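# Move the part from the cabinet rack to the bench

## Task

Lift the part free of the rack inside the cabinet and set it down on the bench, without moving any of the rack's rods from where they sit, then open the gripper so the part is released.

## Robot and tools

Robot: two arms, left_arm and right_arm, each with a parallel two-finger gripper. Base of left_arm is at (+0.033, +0.302, 0) m, right_arm at (+0.037, -0.337, 0) m. The names are just labels, not sides of any picture.

Frame: every position and orientation is in one shared scene frame. Its origin lies on the table top midway between the arms, +z is up, +x points out over the table, and left_arm sits toward +y. Orientations are quaternions written w first (qw, qx, qy, qz). In a gripper's own axes, the fingers extend along +z and close along y. The reported end_effector_position is the spot between the finger pads, roughly 1 cm short of the tips.

Row format (used by both movement tools): 16 plain numbers, always both arms even if one stays still. Order: left x, y, z, qw, qx, qy, qz, opening, then the same eight for right. x, y, z are an absolute target for that gripper in metres; the quaternion is an absolute target orientation. Opening runs from -1 (closed) to +1 (fully open, 0.094 m) and is also absolute. To keep a gripper's orientation fixed, repeat one chosen quaternion in every row rather than copying the slightly drifted reported one. An arm meant to stay put should get its whole last reported pose and the opening it should hold, each call.

execute_actions(actions): a list of up to 15 actions; each action is a table of up to 15 rows, one row per control step of 1/30 s. If a table is shorter than 15 rows, its last row repeats to fill the action. An empty list only returns the current state and images. Any target more than 0.6 m from where that gripper starts the action, along any of its own axes, gets the action rejected for both arms; a malformed action, or a first action failing this against the last reported state, rejects the whole call with no motion. Each step, the commanded pose is clipped to within 70 mm and 16 degrees of the measured one, so far targets need several actions; afterward the arm drifts at most to its last clipped pose, not the full target.

move(target, speed, blocking): target is one 16-number row as above (absolute poses). Each gripper travels a straight path toward it, all finishing together, lasting 0.5 to 10 s; anything longer is cut at 10 s. speed is path top speed in m/s, 0.002 to 0.5, default 0.25; rotation is capped at double that value in rad/s. Opening is applied at the start. Paths ignore obstacles and the other arm, and grippers lag, wander and can overshoot the speed, mainly near full reach. Faster contact hits harder, and a target set deeper past contact pushes harder. blocking=false returns after 0.5 s while motion continues; until a result shows the move ended, other moves and execute_actions are refused, so call wait or stop. The result adds a "move:" line: the ending (done, off_target, moving, held, fault) plus limits (paced = pose was clipped; held = some steps were blocked, after which the arm may surge fast), and each gripper's distance from its target.

wait(seconds): 0 to 10; lets time pass with the last commands held, returning early if a running move finishes. stop(): brakes a running move; it needs room, more when fast; fingers keep moving. zoom_image(camera, region): region is [x0, y0, x1, y1] in pixels of that camera's latest image, origin top-left, at most 504 by 504. Cameras: cam_head_left, cam_head_right, cam_high, cam_low, cam_left_wrist, cam_right_wrist, each 504x504. read_manual(section): only "licences"; no motion. finished_scene(scene): pass the current scene's number to end it for good; the goal must already hold and stay held.

Results: a state line per arm with gripper position and quaternion (printed position can be off, more at long reach); Hand target lines showing where the controller is driving each gripper; a "pose unreachable" line when a clearance check altered or blocked an arm's command; grip_measured, the measured finger opening on the command scale (each gripper may read up to about 1 mm off); Joint positions, whose last value is opening in metres; joint torques (offset, scaled and noisy); step readings of positions, with HELD marking steps where an arm was held back; FAULT, MOTOR HOT (from 75 °C) and OVER-TEMPERATURE FAULT lines. At 90 °C an arm stops for 10 s; at 100 °C it goes limp and falls. Joint limits (rad): waist -2.618 to 3.054, shoulder 0 to 3.142, elbow 0 to 3.142, wrist pitch -1.571 to 1.571, wrist yaw -1.571 to 1.571, wrist roll -2.094 to 2.094.

Practical notes: motions usually finish a centimetre or more off target, typically low. To hold the part, command an opening about 0.03 under grip_measured; smaller gaps grip more gently. Grip force tops out around 50 to 62 N per pad, less on very thin parts. Occasionally a held part gets a brief tug, or a loose item a push, so grip firmly. The simulation keeps running while you reason, holding the last command. Avoid: arms striking or pressing on each other, dislodging the rack's rods, dropping or slamming the part, forceful pushes, anything leaving the table, and long heavy holds that overheat motors.

Each tool is called after "Call:" by a JSON object that holds its "method" and its "body".

## Session

Call:
{"method": "execute_actions", "body": {"actions": []}}

Scene clock: 0.00 s.
left_arm: end_effector_position=(+0.1618, +0.4687, +0.2521) grip_measured=+1.000 end_effector_quat_wxyz=(+0.135, +0.257, +0.947, +0.136) | right_arm: end_effector_position=(+0.3281, +0.0454, +0.2382) grip_measured=+1.000 end_effector_quat_wxyz=(+0.213, -0.204, +0.722, +0.626)
Joint positions: left_arm=[ 0.956  1.138  1.418 -1.519  0.2    1.575  0.094] | right_arm=[ 0.584  1.69   1.015  0.475 -0.881  0.813  0.094]
Joint velocities: left_arm=[-0.012 -0.002  0.002 -0.051  0.007  0.007  0.   ] | right_arm=[-0.022 -0.012  0.017 -0.007  0.022  0.022  0.   ]
Joint torques (N m, as the arm reports them, + toward a larger angle): no reading
Hand target (left_arm): +0.164, +0.468, +0.258; +0.145, +0.257, +0.945, +0.144
Hand target (right_arm): +0.328, +0.045, +0.241; +0.214, -0.206, +0.721, +0.626

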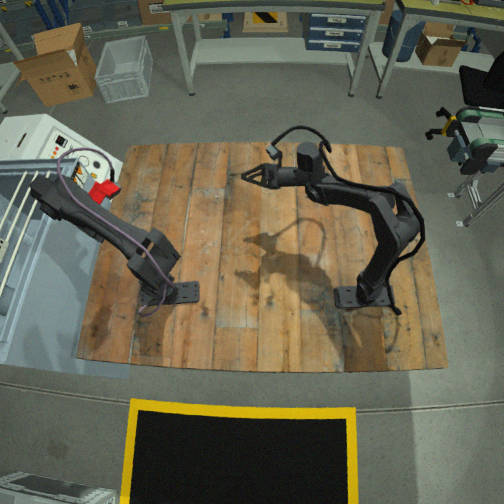

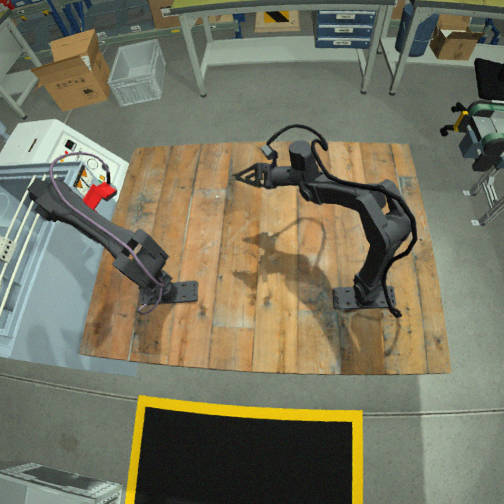

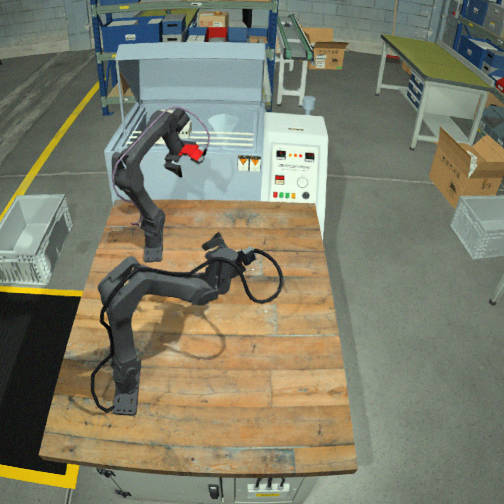

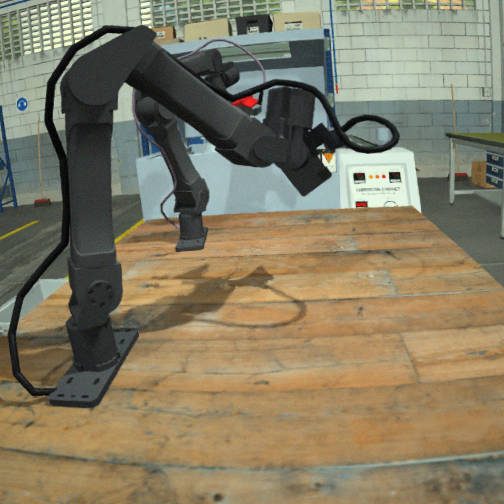

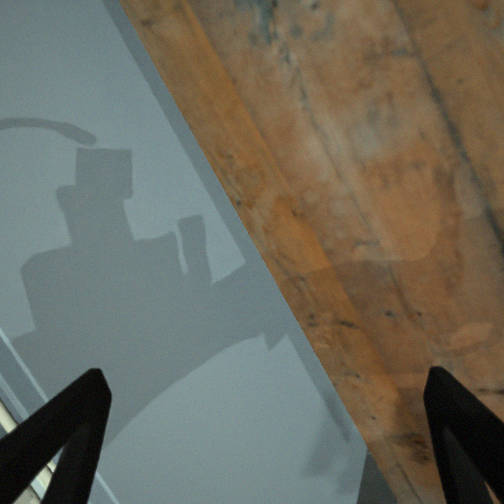

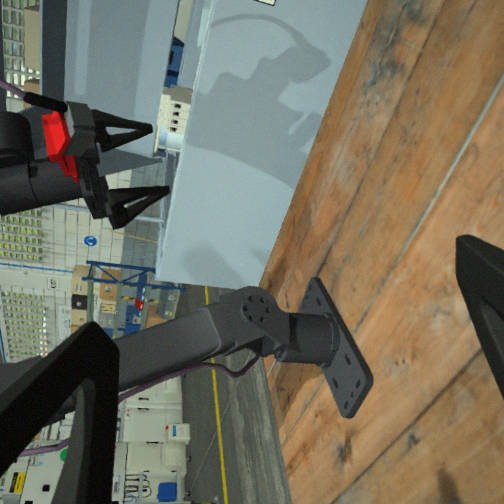

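Call:
{"method": "zoom_image", "body": {"camera": "cam_high", "region": [90, 40, 340, 220]}}

Call:
{"method": "zoom_image", "body": {"camera": "cam_head_right", "region": [0, 130, 160, 370]}}

Region (90, 40, 340, 220) of cam_high's 504x504 image, scaled by 2.016, with more detail than that image has; it fills the top 363 rows of this view, and the rest is white.

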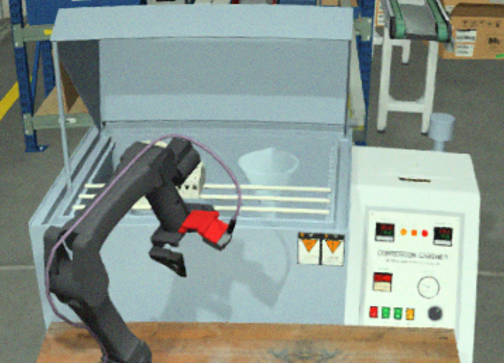

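Region (0, 130, 160, 370) of cam_head_right's 504x504 image, scaled by 2.100, with more detail than that image has.

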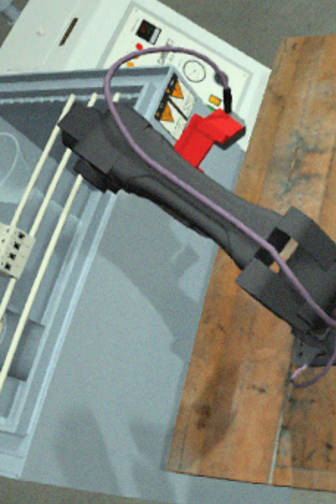

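Call:
{"method": "move", "body": {"target": [0.06,0.50,0.38,0,0,0.94,0.342,1, 0.328,-0.1,0.241,0.214,-0.206,0.721,0.626,1]}}

Scene clock: 13.67 s.
left_arm: end_effector_position=(+0.0641, +0.5049, +0.3673) grip_measured=+1.000 end_effector_quat_wxyz=(+0.005, +0.019, +0.934, +0.355) | right_arm: end_effector_position=(+0.3320, -0.0988, +0.2356) grip_measured=+1.000 end_effector_quat_wxyz=(+0.211, -0.197, +0.724, +0.626)
Joint positions: left_arm=[ 1.131  1.074  1.771 -1.561 -0.186  1.365  0.094] | right_arm=[ 0.166  1.47   0.854  0.167 -1.274  0.548  0.094]
Joint velocities: left_arm=[-0.012  0.007  0.002 -0.007  0.007 -0.022  0.   ] | right_arm=[-0.017 -0.012 -0.007 -0.051  0.037  0.007  0.   ]
Joint torques (N m, as the arm reports them, + toward a larger angle): left_arm=[ 0.83 -0.67  8.08  1.51 -0.05 -0.13] | right_arm=[-0.48 -7.77  6.88  1.36 -0.37 -0.12]
Hand target (left_arm): +0.061, +0.503, +0.379; +0.010, +0.006, +0.928, +0.372
Hand target (right_arm): +0.328, -0.101, +0.242; +0.215, -0.205, +0.720, +0.627
Off the commanded pose (left_arm): 0.014 m, 3 deg.
Off the commanded pose (right_arm): 0.007 m, 1 deg.
joint sent to its limit (left arm) — the command would take joint 4 (wrist pitch) past its lower limit, so that joint was sent only as far as its limit.
move: off_target (left_arm)

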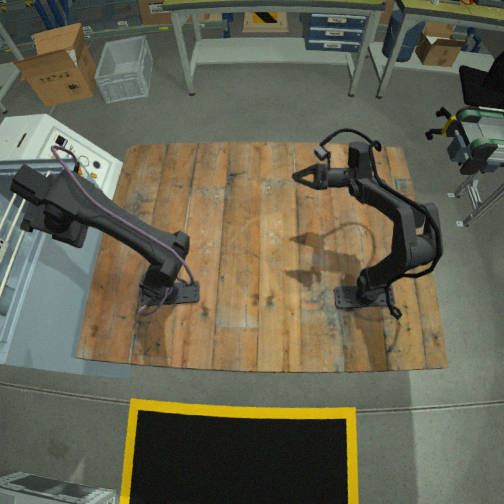

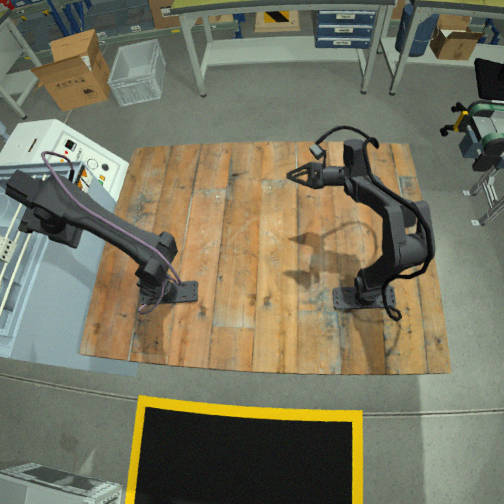

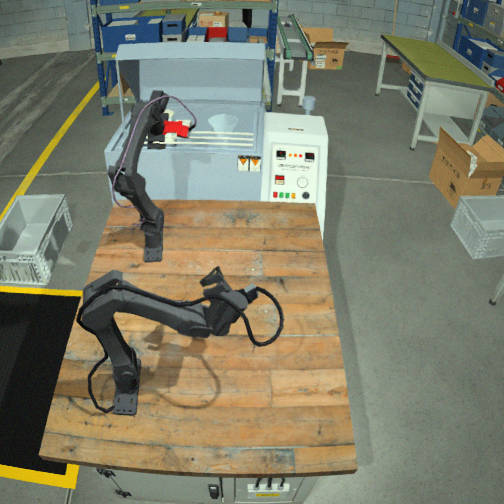

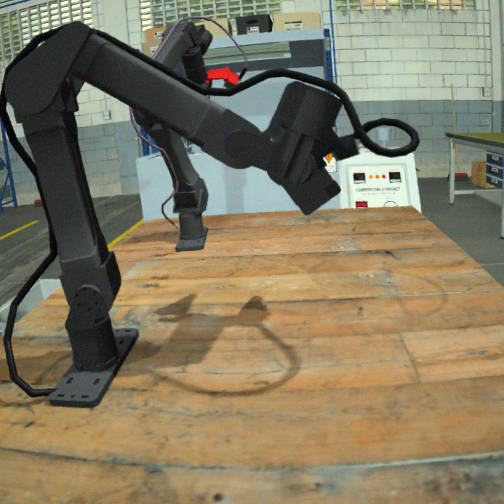

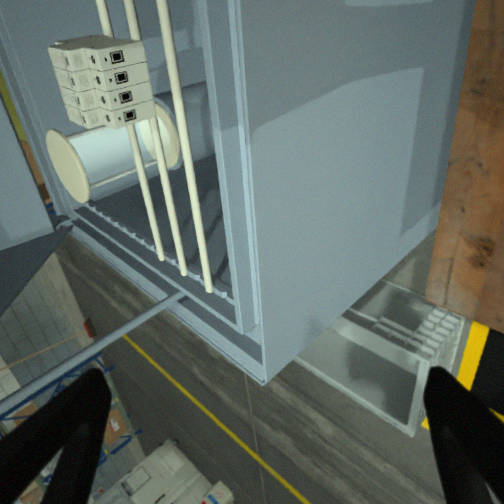

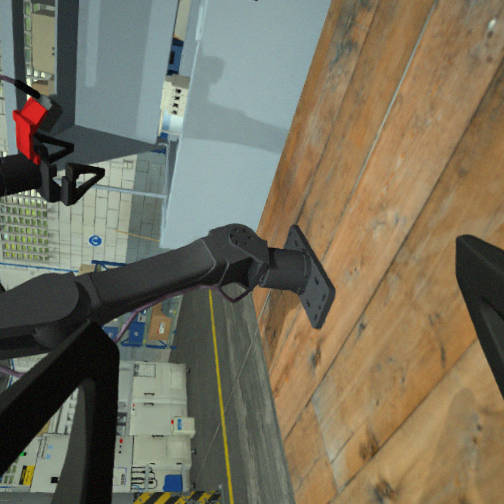

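Call:
{"method": "move", "body": {"target": [0.12,0.60,0.37,-0.271,0.653,-0.653,-0.271,1, 0.328,-0.1,0.241,0.214,-0.206,0.721,0.626,1]}}

Scene clock: 26.60 s.
left_arm: end_effector_position=(+0.1160, +0.5909, +0.3522) grip_measured=+1.000 end_effector_quat_wxyz=(+0.242, -0.656, +0.667, +0.258) | right_arm: end_effector_position=(+0.3312, -0.0990, +0.2341) grip_measured=+1.000 end_effector_quat_wxyz=(+0.210, -0.197, +0.725, +0.625)
Joint positions: left_arm=[ 0.98   1.336  1.815 -1.389 -0.317 -0.341  0.094] | right_arm=[ 0.166  1.47   0.854  0.153 -1.274  0.537  0.094]
Joint velocities: left_arm=[-0.012 -0.002  0.012 -0.007 -0.007 -0.066  0.   ] | right_arm=[-0.017 -0.002 -0.017  0.007 -0.066 -0.022  0.   ]
Joint torques (N m, as the arm reports them, + toward a larger angle): left_arm=[-0.88 -2.44  9.49  1.8  -0.23 -0.09] | right_arm=[-0.22 -7.56  7.05  1.35 -0.38 -0.12]
Hand target (left_arm): +0.120, +0.598, +0.370; -0.271, +0.653, -0.653, -0.271
Hand target (right_arm): +0.328, -0.100, +0.241; +0.214, -0.206, +0.721, +0.626
Off the commanded pose (left_arm): 0.020 m, 4 deg.
Off the commanded pose (right_arm): 0.008 m, 1 deg.
move: off_target (left_arm)

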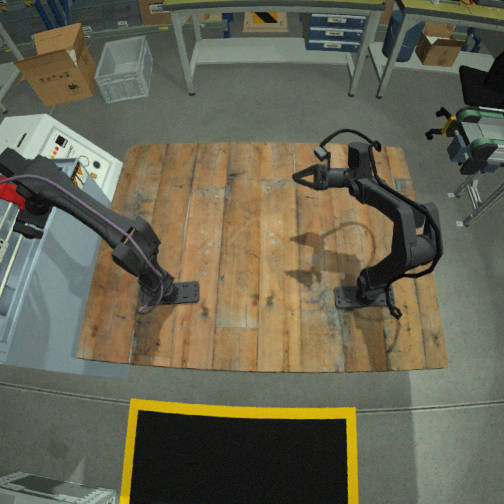

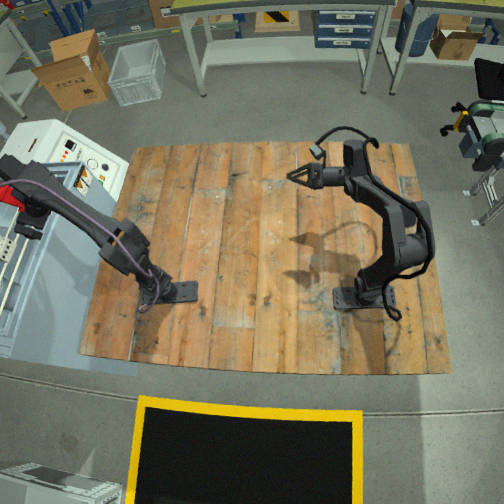

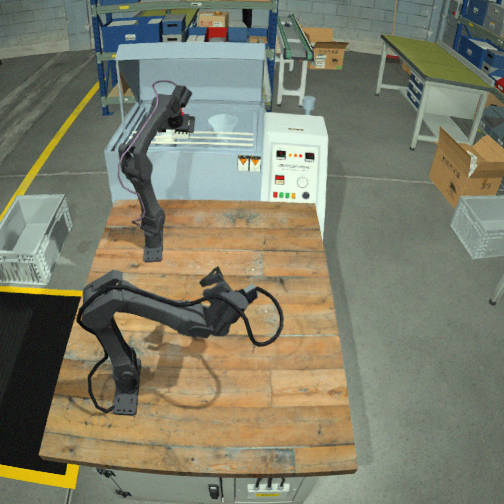

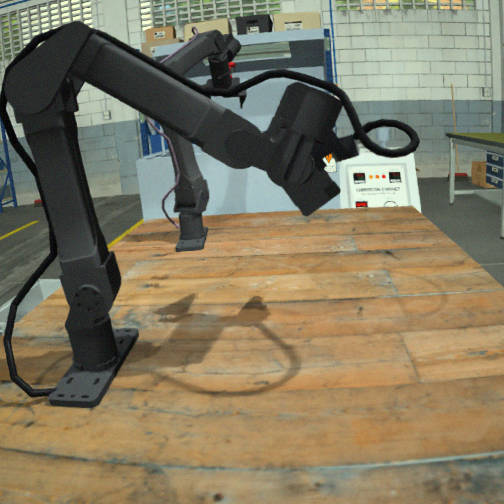

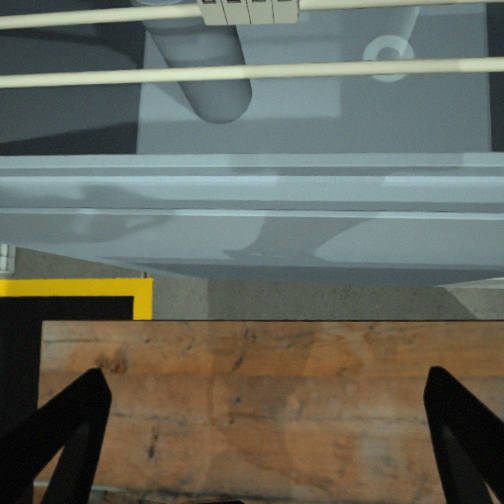

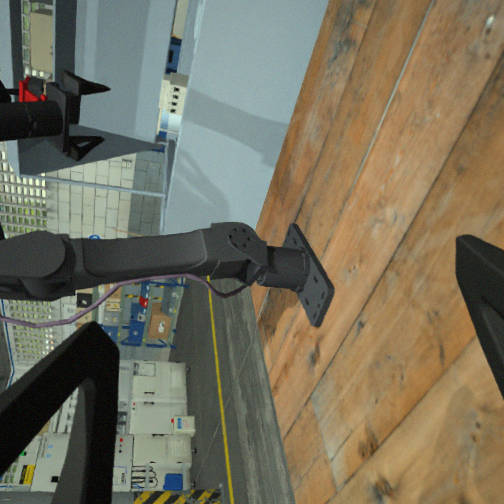

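Call:
{"method": "move", "body": {"target": [0.115,0.73,0.37,-0.327,0.627,-0.627,-0.327,1, 0.328,-0.1,0.241,0.214,-0.206,0.721,0.626,1], "speed": 0.15}}

Scene clock: 40.57 s.
left_arm: end_effector_position=(+0.1182, +0.7216, +0.3448) grip_measured=+1.000 end_effector_quat_wxyz=(+0.297, -0.633, +0.644, +0.309) | right_arm: end_effector_position=(+0.3312, -0.0990, +0.2340) grip_measured=+1.000 end_effector_quat_wxyz=(+0.209, -0.197, +0.726, +0.625)
Joint positions: left_arm=[ 1.146  1.571  1.83  -0.968 -0.24  -0.173  0.094] | right_arm=[ 0.166  1.47   0.854  0.152 -1.274  0.536  0.094]
Joint velocities: left_arm=[-0.017 -0.007 -0.012  0.007 -0.051  0.051  0.   ] | right_arm=[-0.007  0.002  0.012 -0.022 -0.022 -0.007  0.   ]
Joint torques (N m, as the arm reports them, + toward a larger angle): left_arm=[ 0.71 -5.8  10.69  2.09 -0.06  0.04] | right_arm=[-0.23 -7.55  7.06  1.34 -0.38 -0.13]
Hand target (left_arm): +0.116, +0.728, +0.370; -0.327, +0.626, -0.627, -0.328
Hand target (right_arm): +0.328, -0.100, +0.241; +0.214, -0.206, +0.721, +0.626
Off the commanded pose (left_arm): 0.027 m, 5 deg.
Off the commanded pose (right_arm): 0.008 m, 1 deg.
move: off_target (left_arm)

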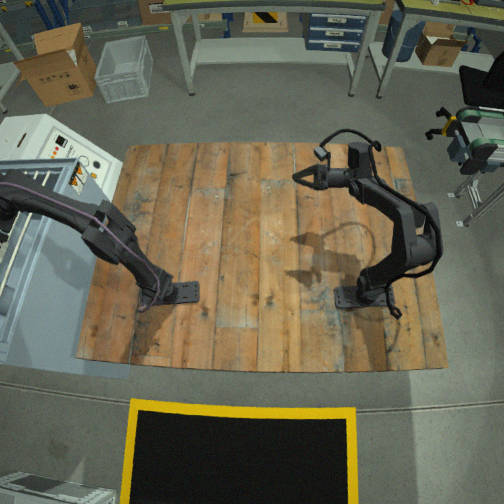

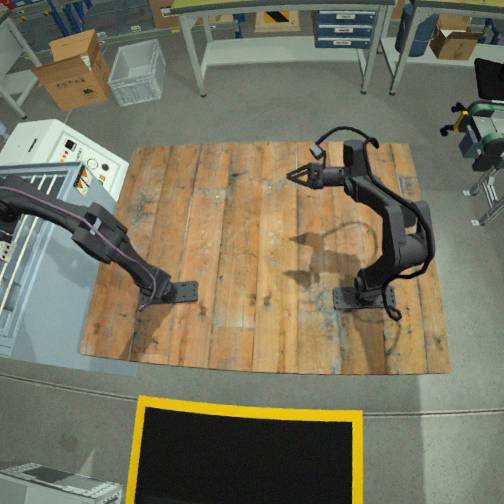

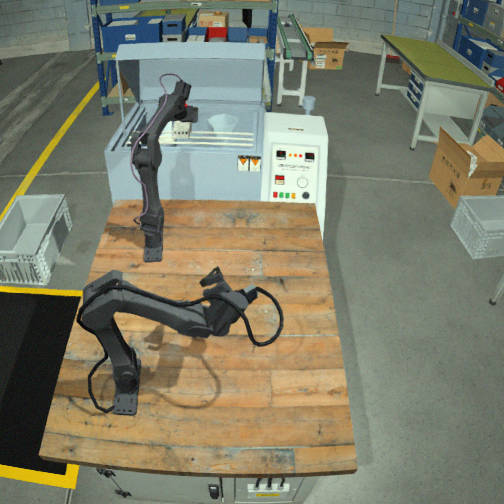

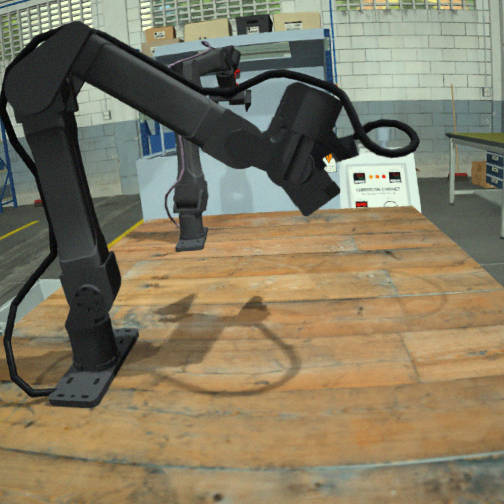

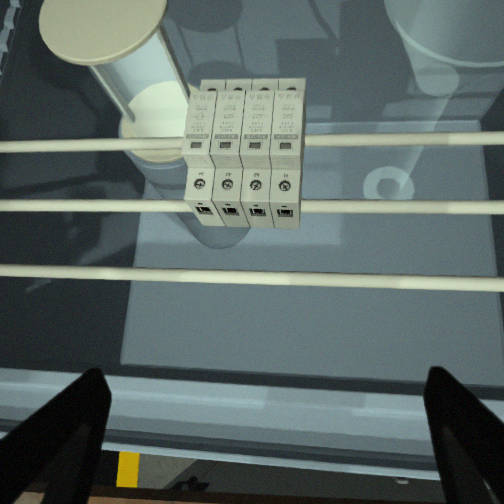

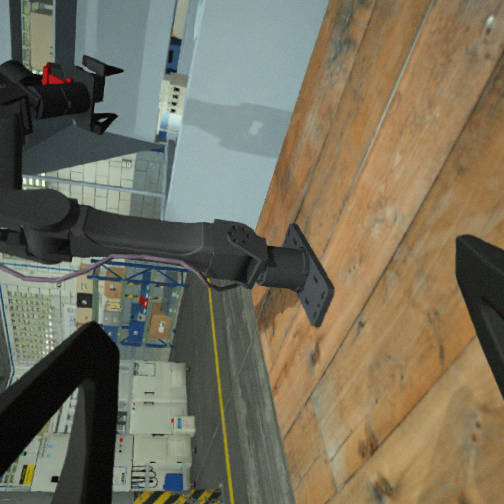

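Call:
{"method": "move", "body": {"target": [0.088,0.81,0.325,-0.327,0.627,-0.627,-0.327,1, 0.328,-0.1,0.241,0.214,-0.206,0.721,0.626,1], "speed": 0.12}}

Scene clock: 59.87 s.
left_arm: end_effector_position=(+0.0905, +0.8004, +0.2966) grip_measured=+1.000 end_effector_quat_wxyz=(+0.297, -0.638, +0.642, +0.304) | right_arm: end_effector_position=(+0.3312, -0.0990, +0.2340) grip_measured=+1.000 end_effector_quat_wxyz=(+0.209, -0.197, +0.726, +0.625)
Joint positions: left_arm=[ 1.284  1.772  1.848 -0.775 -0.131 -0.094  0.094] | right_arm=[ 0.166  1.47   0.854  0.152 -1.274  0.536  0.094]
Joint velocities: left_arm=[ 0.002 -0.012 -0.012 -0.007 -0.095 -0.007  0.   ] | right_arm=[ 0.002 -0.022 -0.007 -0.007  0.037  0.022  0.   ]
Joint torques (N m, as the arm reports them, + toward a larger angle): left_arm=[ 0.5  -7.91 11.28  2.1   0.    0.05] | right_arm=[-0.22 -7.55  7.07  1.34 -0.38 -0.13]
Hand target (left_arm): +0.089, +0.808, +0.325; -0.327, +0.627, -0.627, -0.328
Hand target (right_arm): +0.328, -0.100, +0.241; +0.214, -0.206, +0.721, +0.626
Off the commanded pose (left_arm): 0.030 m, 5 deg.
Off the commanded pose (right_arm): 0.008 m, 1 deg.
move: off_target (left_arm)

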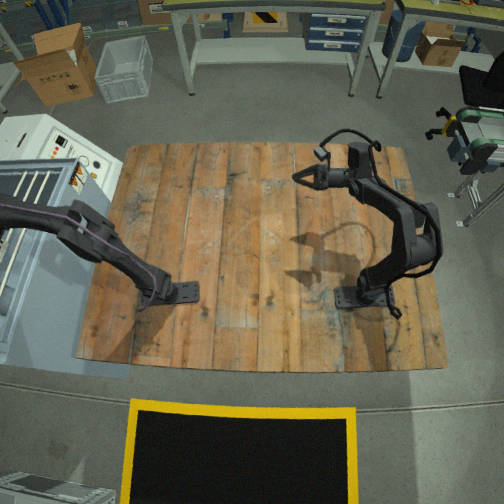

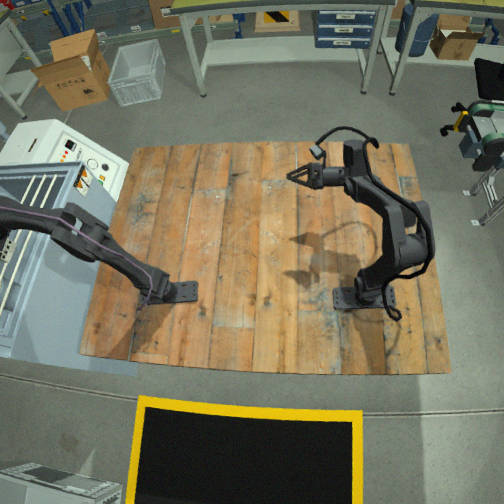

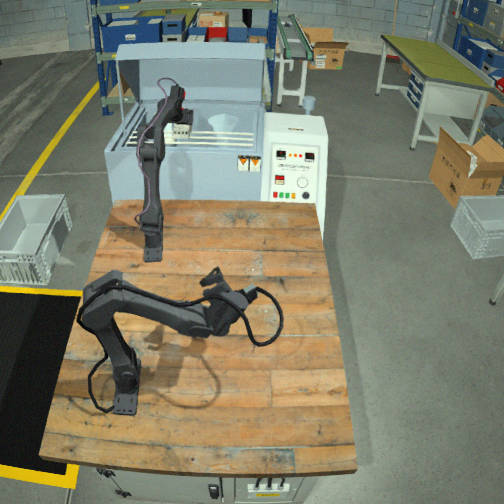

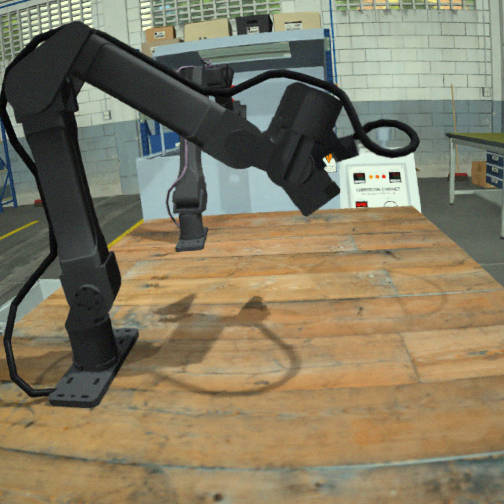

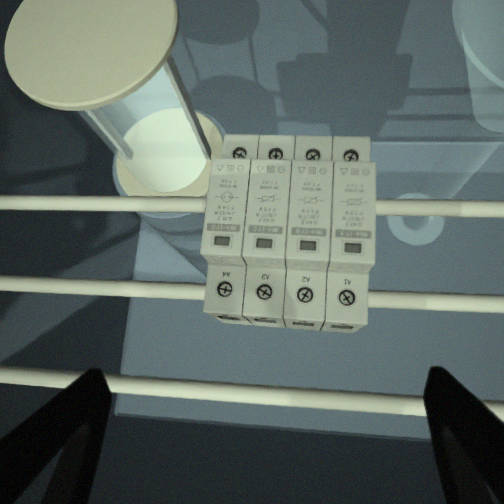

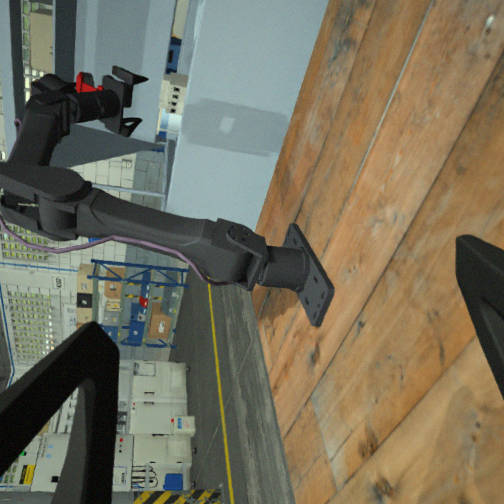

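Call:
{"method": "zoom_image", "body": {"camera": "cam_right_wrist", "region": [20, 40, 220, 180]}}

Call:
{"method": "zoom_image", "body": {"camera": "cam_high", "region": [130, 70, 250, 160]}}

Region (20, 40, 220, 180) of cam_right_wrist's 504x504 image, scaled by 2.520, with more detail than that image has; it fills the top 353 rows of this view, and the rest is white.

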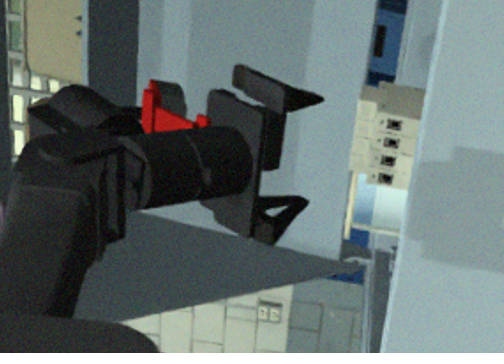

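Region (130, 70, 250, 160) of cam_high's 504x504 image, scaled by 4.200, with more detail than that image has; it fills the top 378 rows of this view, and the rest is white.

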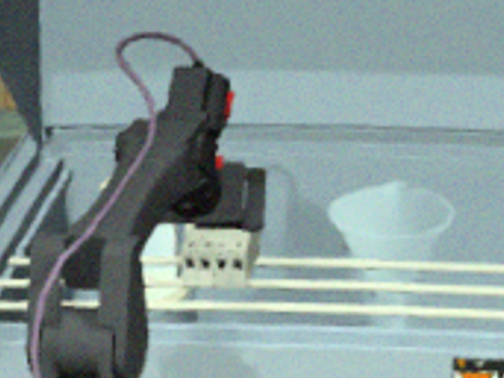

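Call:
{"method": "move", "body": {"target": [0.093,0.85,0.285,-0.327,0.627,-0.627,-0.327,1, 0.328,-0.1,0.241,0.214,-0.206,0.721,0.626,1], "speed": 0.08}}

Scene clock: 76.27 s.
left_arm: end_effector_position=(+0.0976, +0.8396, +0.2602) grip_measured=+1.000 end_effector_quat_wxyz=(+0.300, -0.635, +0.642, +0.306) | right_arm: end_effector_position=(+0.3312, -0.0990, +0.2340) grip_measured=+1.000 end_effector_quat_wxyz=(+0.209, -0.197, +0.726, +0.625)
Joint positions: left_arm=[ 1.284  1.893  1.848 -0.647 -0.128 -0.091  0.094] | right_arm=[ 0.166  1.47   0.854  0.152 -1.274  0.536  0.094]
Joint velocities: left_arm=[ 0.012  0.017 -0.012  0.051 -0.007 -0.066  0.   ] | right_arm=[ 0.002 -0.007  0.017  0.037 -0.022  0.066  0.   ]
Joint torques (N m, as the arm reports them, + toward a larger angle): left_arm=[ 0.84 -9.16 10.5   2.13  0.    0.03] | right_arm=[-0.22 -7.56  7.07  1.34 -0.38 -0.14]
Hand target (left_arm): +0.093, +0.848, +0.285; -0.327, +0.627, -0.627, -0.327
Hand target (right_arm): +0.328, -0.100, +0.241; +0.214, -0.206, +0.721, +0.626
Off the commanded pose (left_arm): 0.027 m, 4 deg.
Off the commanded pose (right_arm): 0.008 m, 1 deg.
move: off_target (left_arm)

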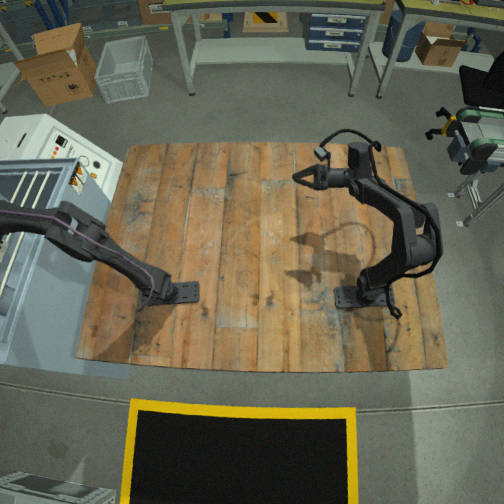

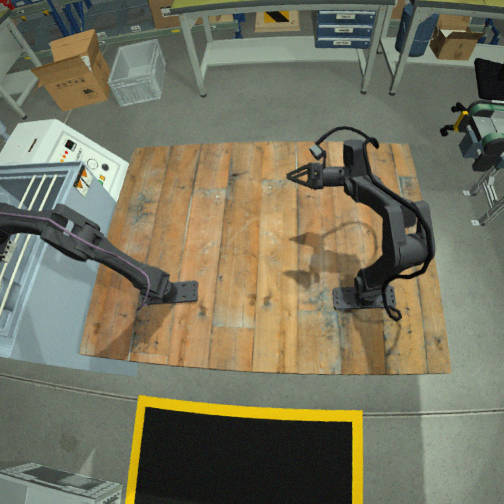

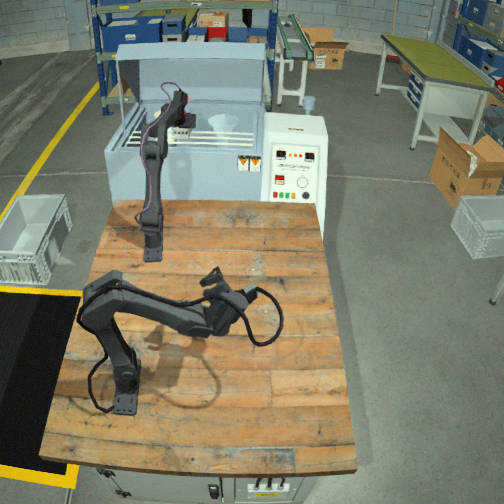

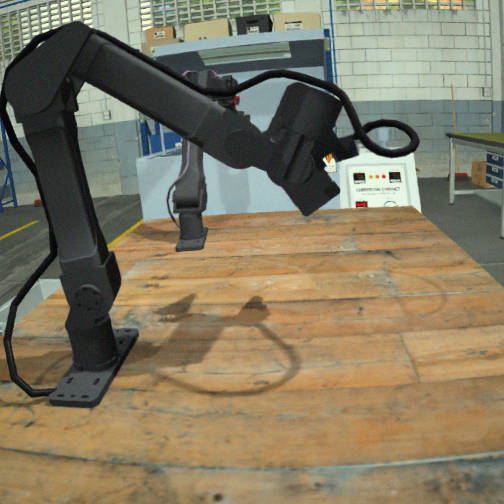

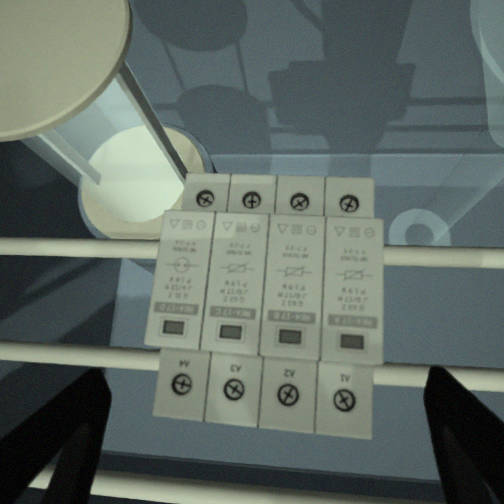

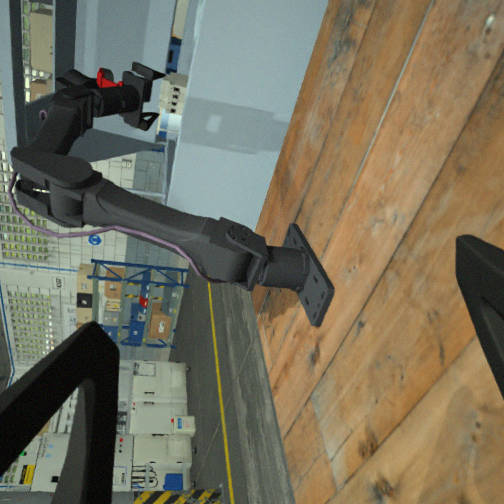

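Call:
{"method": "move", "body": {"target": [0.092,0.874,0.243,-0.338,0.605,-0.6485,-0.315,1, 0.328,-0.1,0.241,0.214,-0.206,0.721,0.626,1], "speed": 0.04}}

Scene clock: 83.20 s.
left_arm: end_effector_position=(+0.0963, +0.8690, +0.2371) grip_measured=+1.000 end_effector_quat_wxyz=(+0.327, -0.610, +0.655, +0.305) | right_arm: end_effector_position=(+0.3312, -0.0990, +0.2340) grip_measured=+1.000 end_effector_quat_wxyz=(+0.209, -0.197, +0.726, +0.625)
Joint positions: left_arm=[ 1.321  1.965  1.821 -0.502 -0.044 -0.032  0.094] | right_arm=[ 0.166  1.47   0.854  0.152 -1.274  0.536  0.094]
Joint velocities: left_arm=[ 0.007 -0.012 -0.017  0.007 -0.007 -0.022  0.   ] | right_arm=[ 0.017 -0.017 -0.017 -0.037  0.007 -0.007  0.   ]
Joint torques (N m, as the arm reports them, + toward a larger angle): left_arm=[ 0.73 -9.64  7.03  2.18  0.05  0.06] | right_arm=[-0.21 -7.55  7.06  1.34 -0.38 -0.14]
Hand target (left_arm): +0.092, +0.874, +0.243; -0.338, +0.605, -0.649, -0.315
Hand target (right_arm): +0.328, -0.100, +0.241; +0.214, -0.206, +0.721, +0.626
Off the commanded pose (left_arm): 0.009 m, 2 deg.
Off the commanded pose (right_arm): 0.008 m, 1 deg.
move: done

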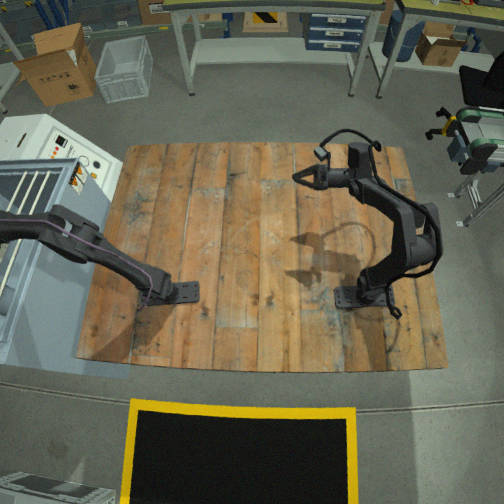

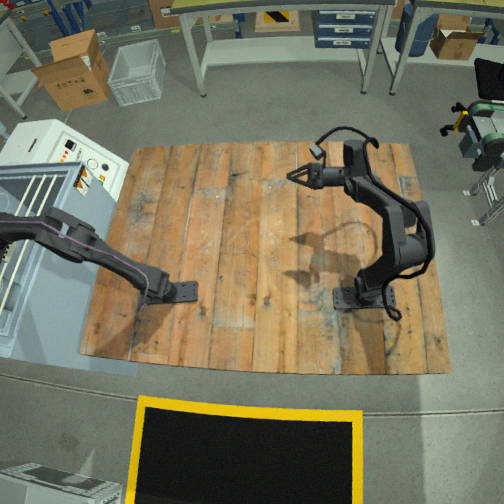

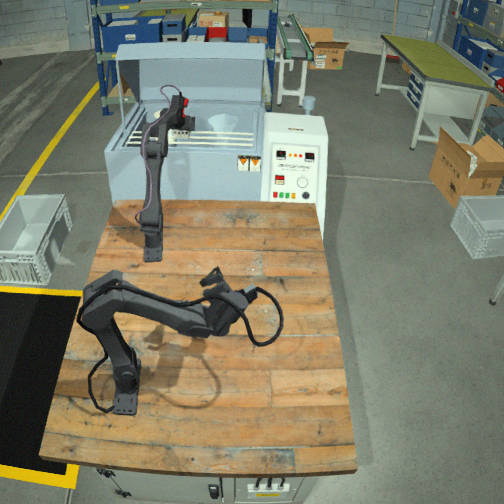

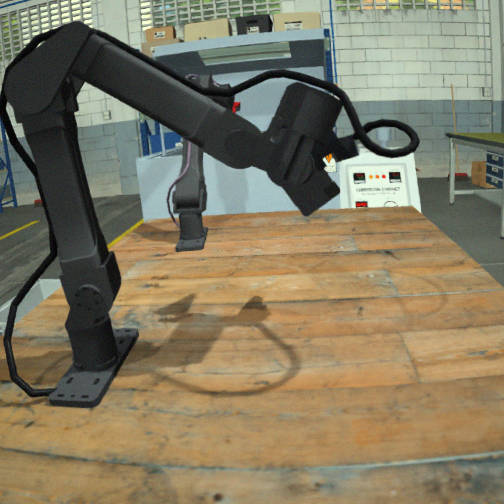

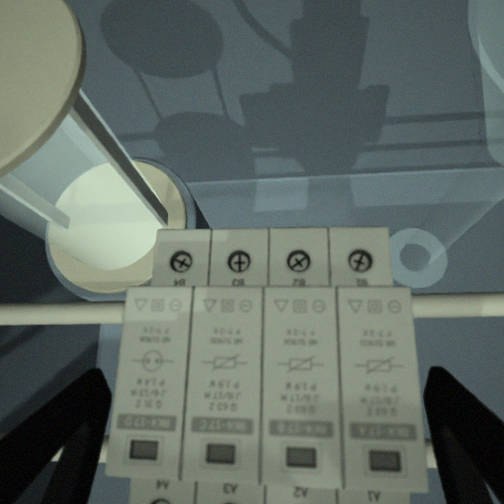

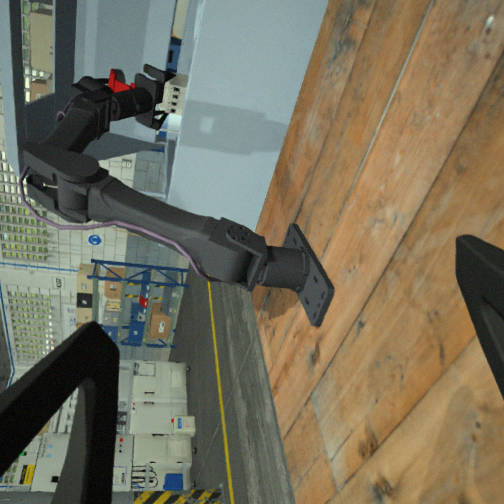

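Call:
{"method": "move", "body": {"target": [0.092,0.870,0.224,-0.338,0.605,-0.6485,-0.315,1, 0.328,-0.1,0.241,0.214,-0.206,0.721,0.626,1], "speed": 0.03}}

Call:
{"method": "zoom_image", "body": {"camera": "cam_right_wrist", "region": [60, 40, 220, 160]}}

Scene clock: 86.63 s.
left_arm: end_effector_position=(+0.0961, +0.8667, +0.2055) grip_measured=+1.000 end_effector_quat_wxyz=(+0.319, -0.613, +0.659, +0.298) | right_arm: end_effector_position=(+0.3312, -0.0990, +0.2340) grip_measured=+1.000 end_effector_quat_wxyz=(+0.209, -0.197, +0.726, +0.625)
Joint positions: left_arm=[ 1.321  1.965  1.714 -0.418 -0.044 -0.031  0.094] | right_arm=[ 0.166  1.47   0.854  0.152 -1.274  0.536  0.094]
Joint velocities: left_arm=[-0.007  0.007  0.007  0.022  0.051 -0.007  0.   ] | right_arm=[ 0.012 -0.002  0.007  0.037 -0.051  0.051  0.   ]
Joint torques (N m, as the arm reports them, + toward a larger angle): left_arm=[  0.63 -11.14   7.17   2.15   0.05   0.06] | right_arm=[-0.22 -7.55  7.06  1.34 -0.38 -0.14]
Hand target (left_arm): +0.092, +0.869, +0.224; -0.337, +0.605, -0.649, -0.315
Hand target (right_arm): +0.328, -0.100, +0.241; +0.214, -0.206, +0.721, +0.626
Off the commanded pose (left_arm): 0.019 m, 3 deg.
Off the commanded pose (right_arm): 0.008 m, 1 deg.
move: off_target (left_arm)

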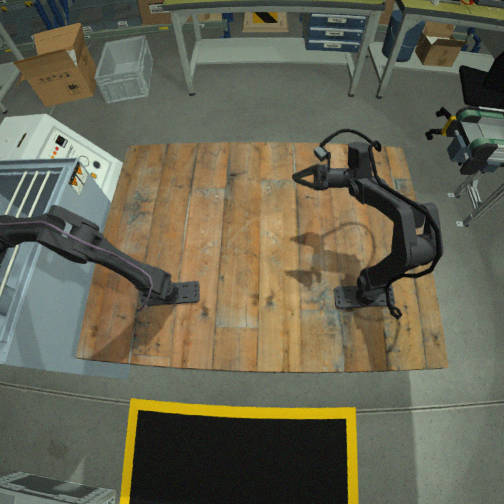

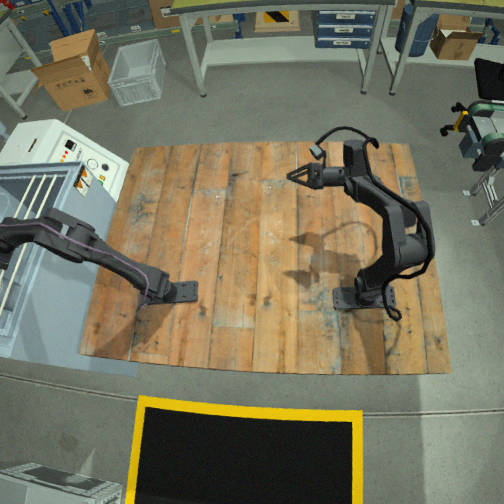

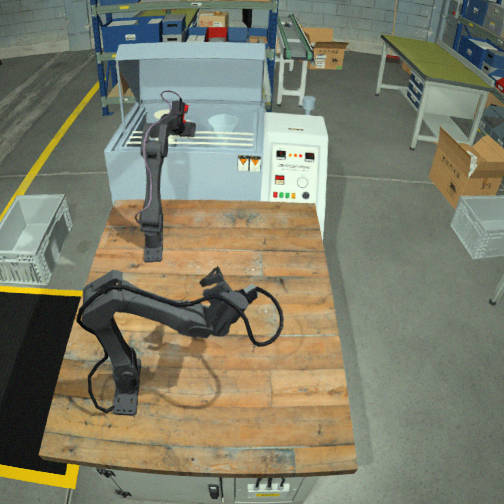

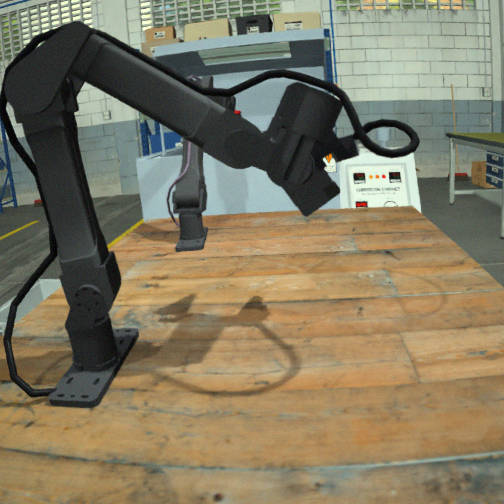

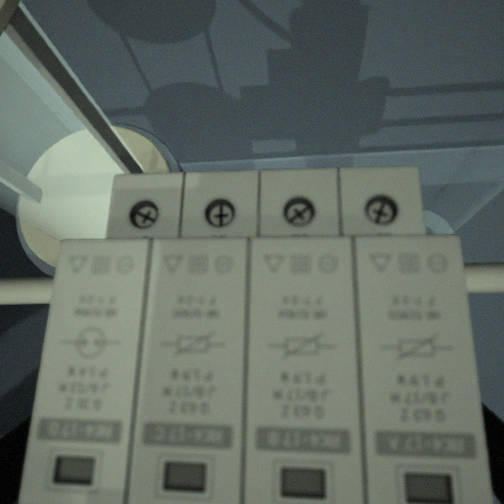

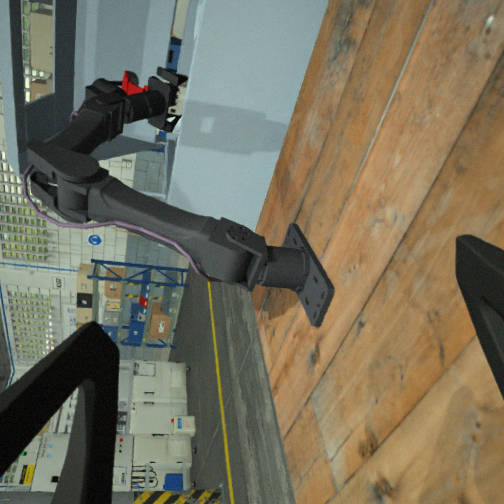

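Region (60, 40, 220, 160) of cam_right_wrist's 504x504 image, scaled by 3.150, with more detail than that image has; it fills the top 378 rows of this view, and the rest is white.

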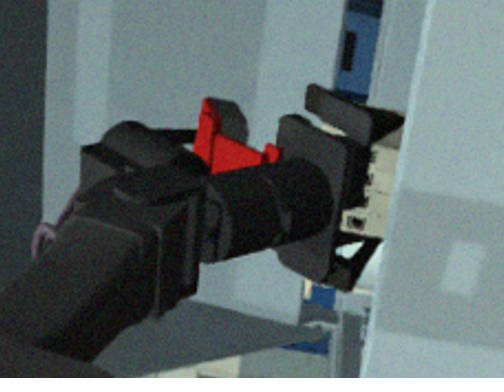

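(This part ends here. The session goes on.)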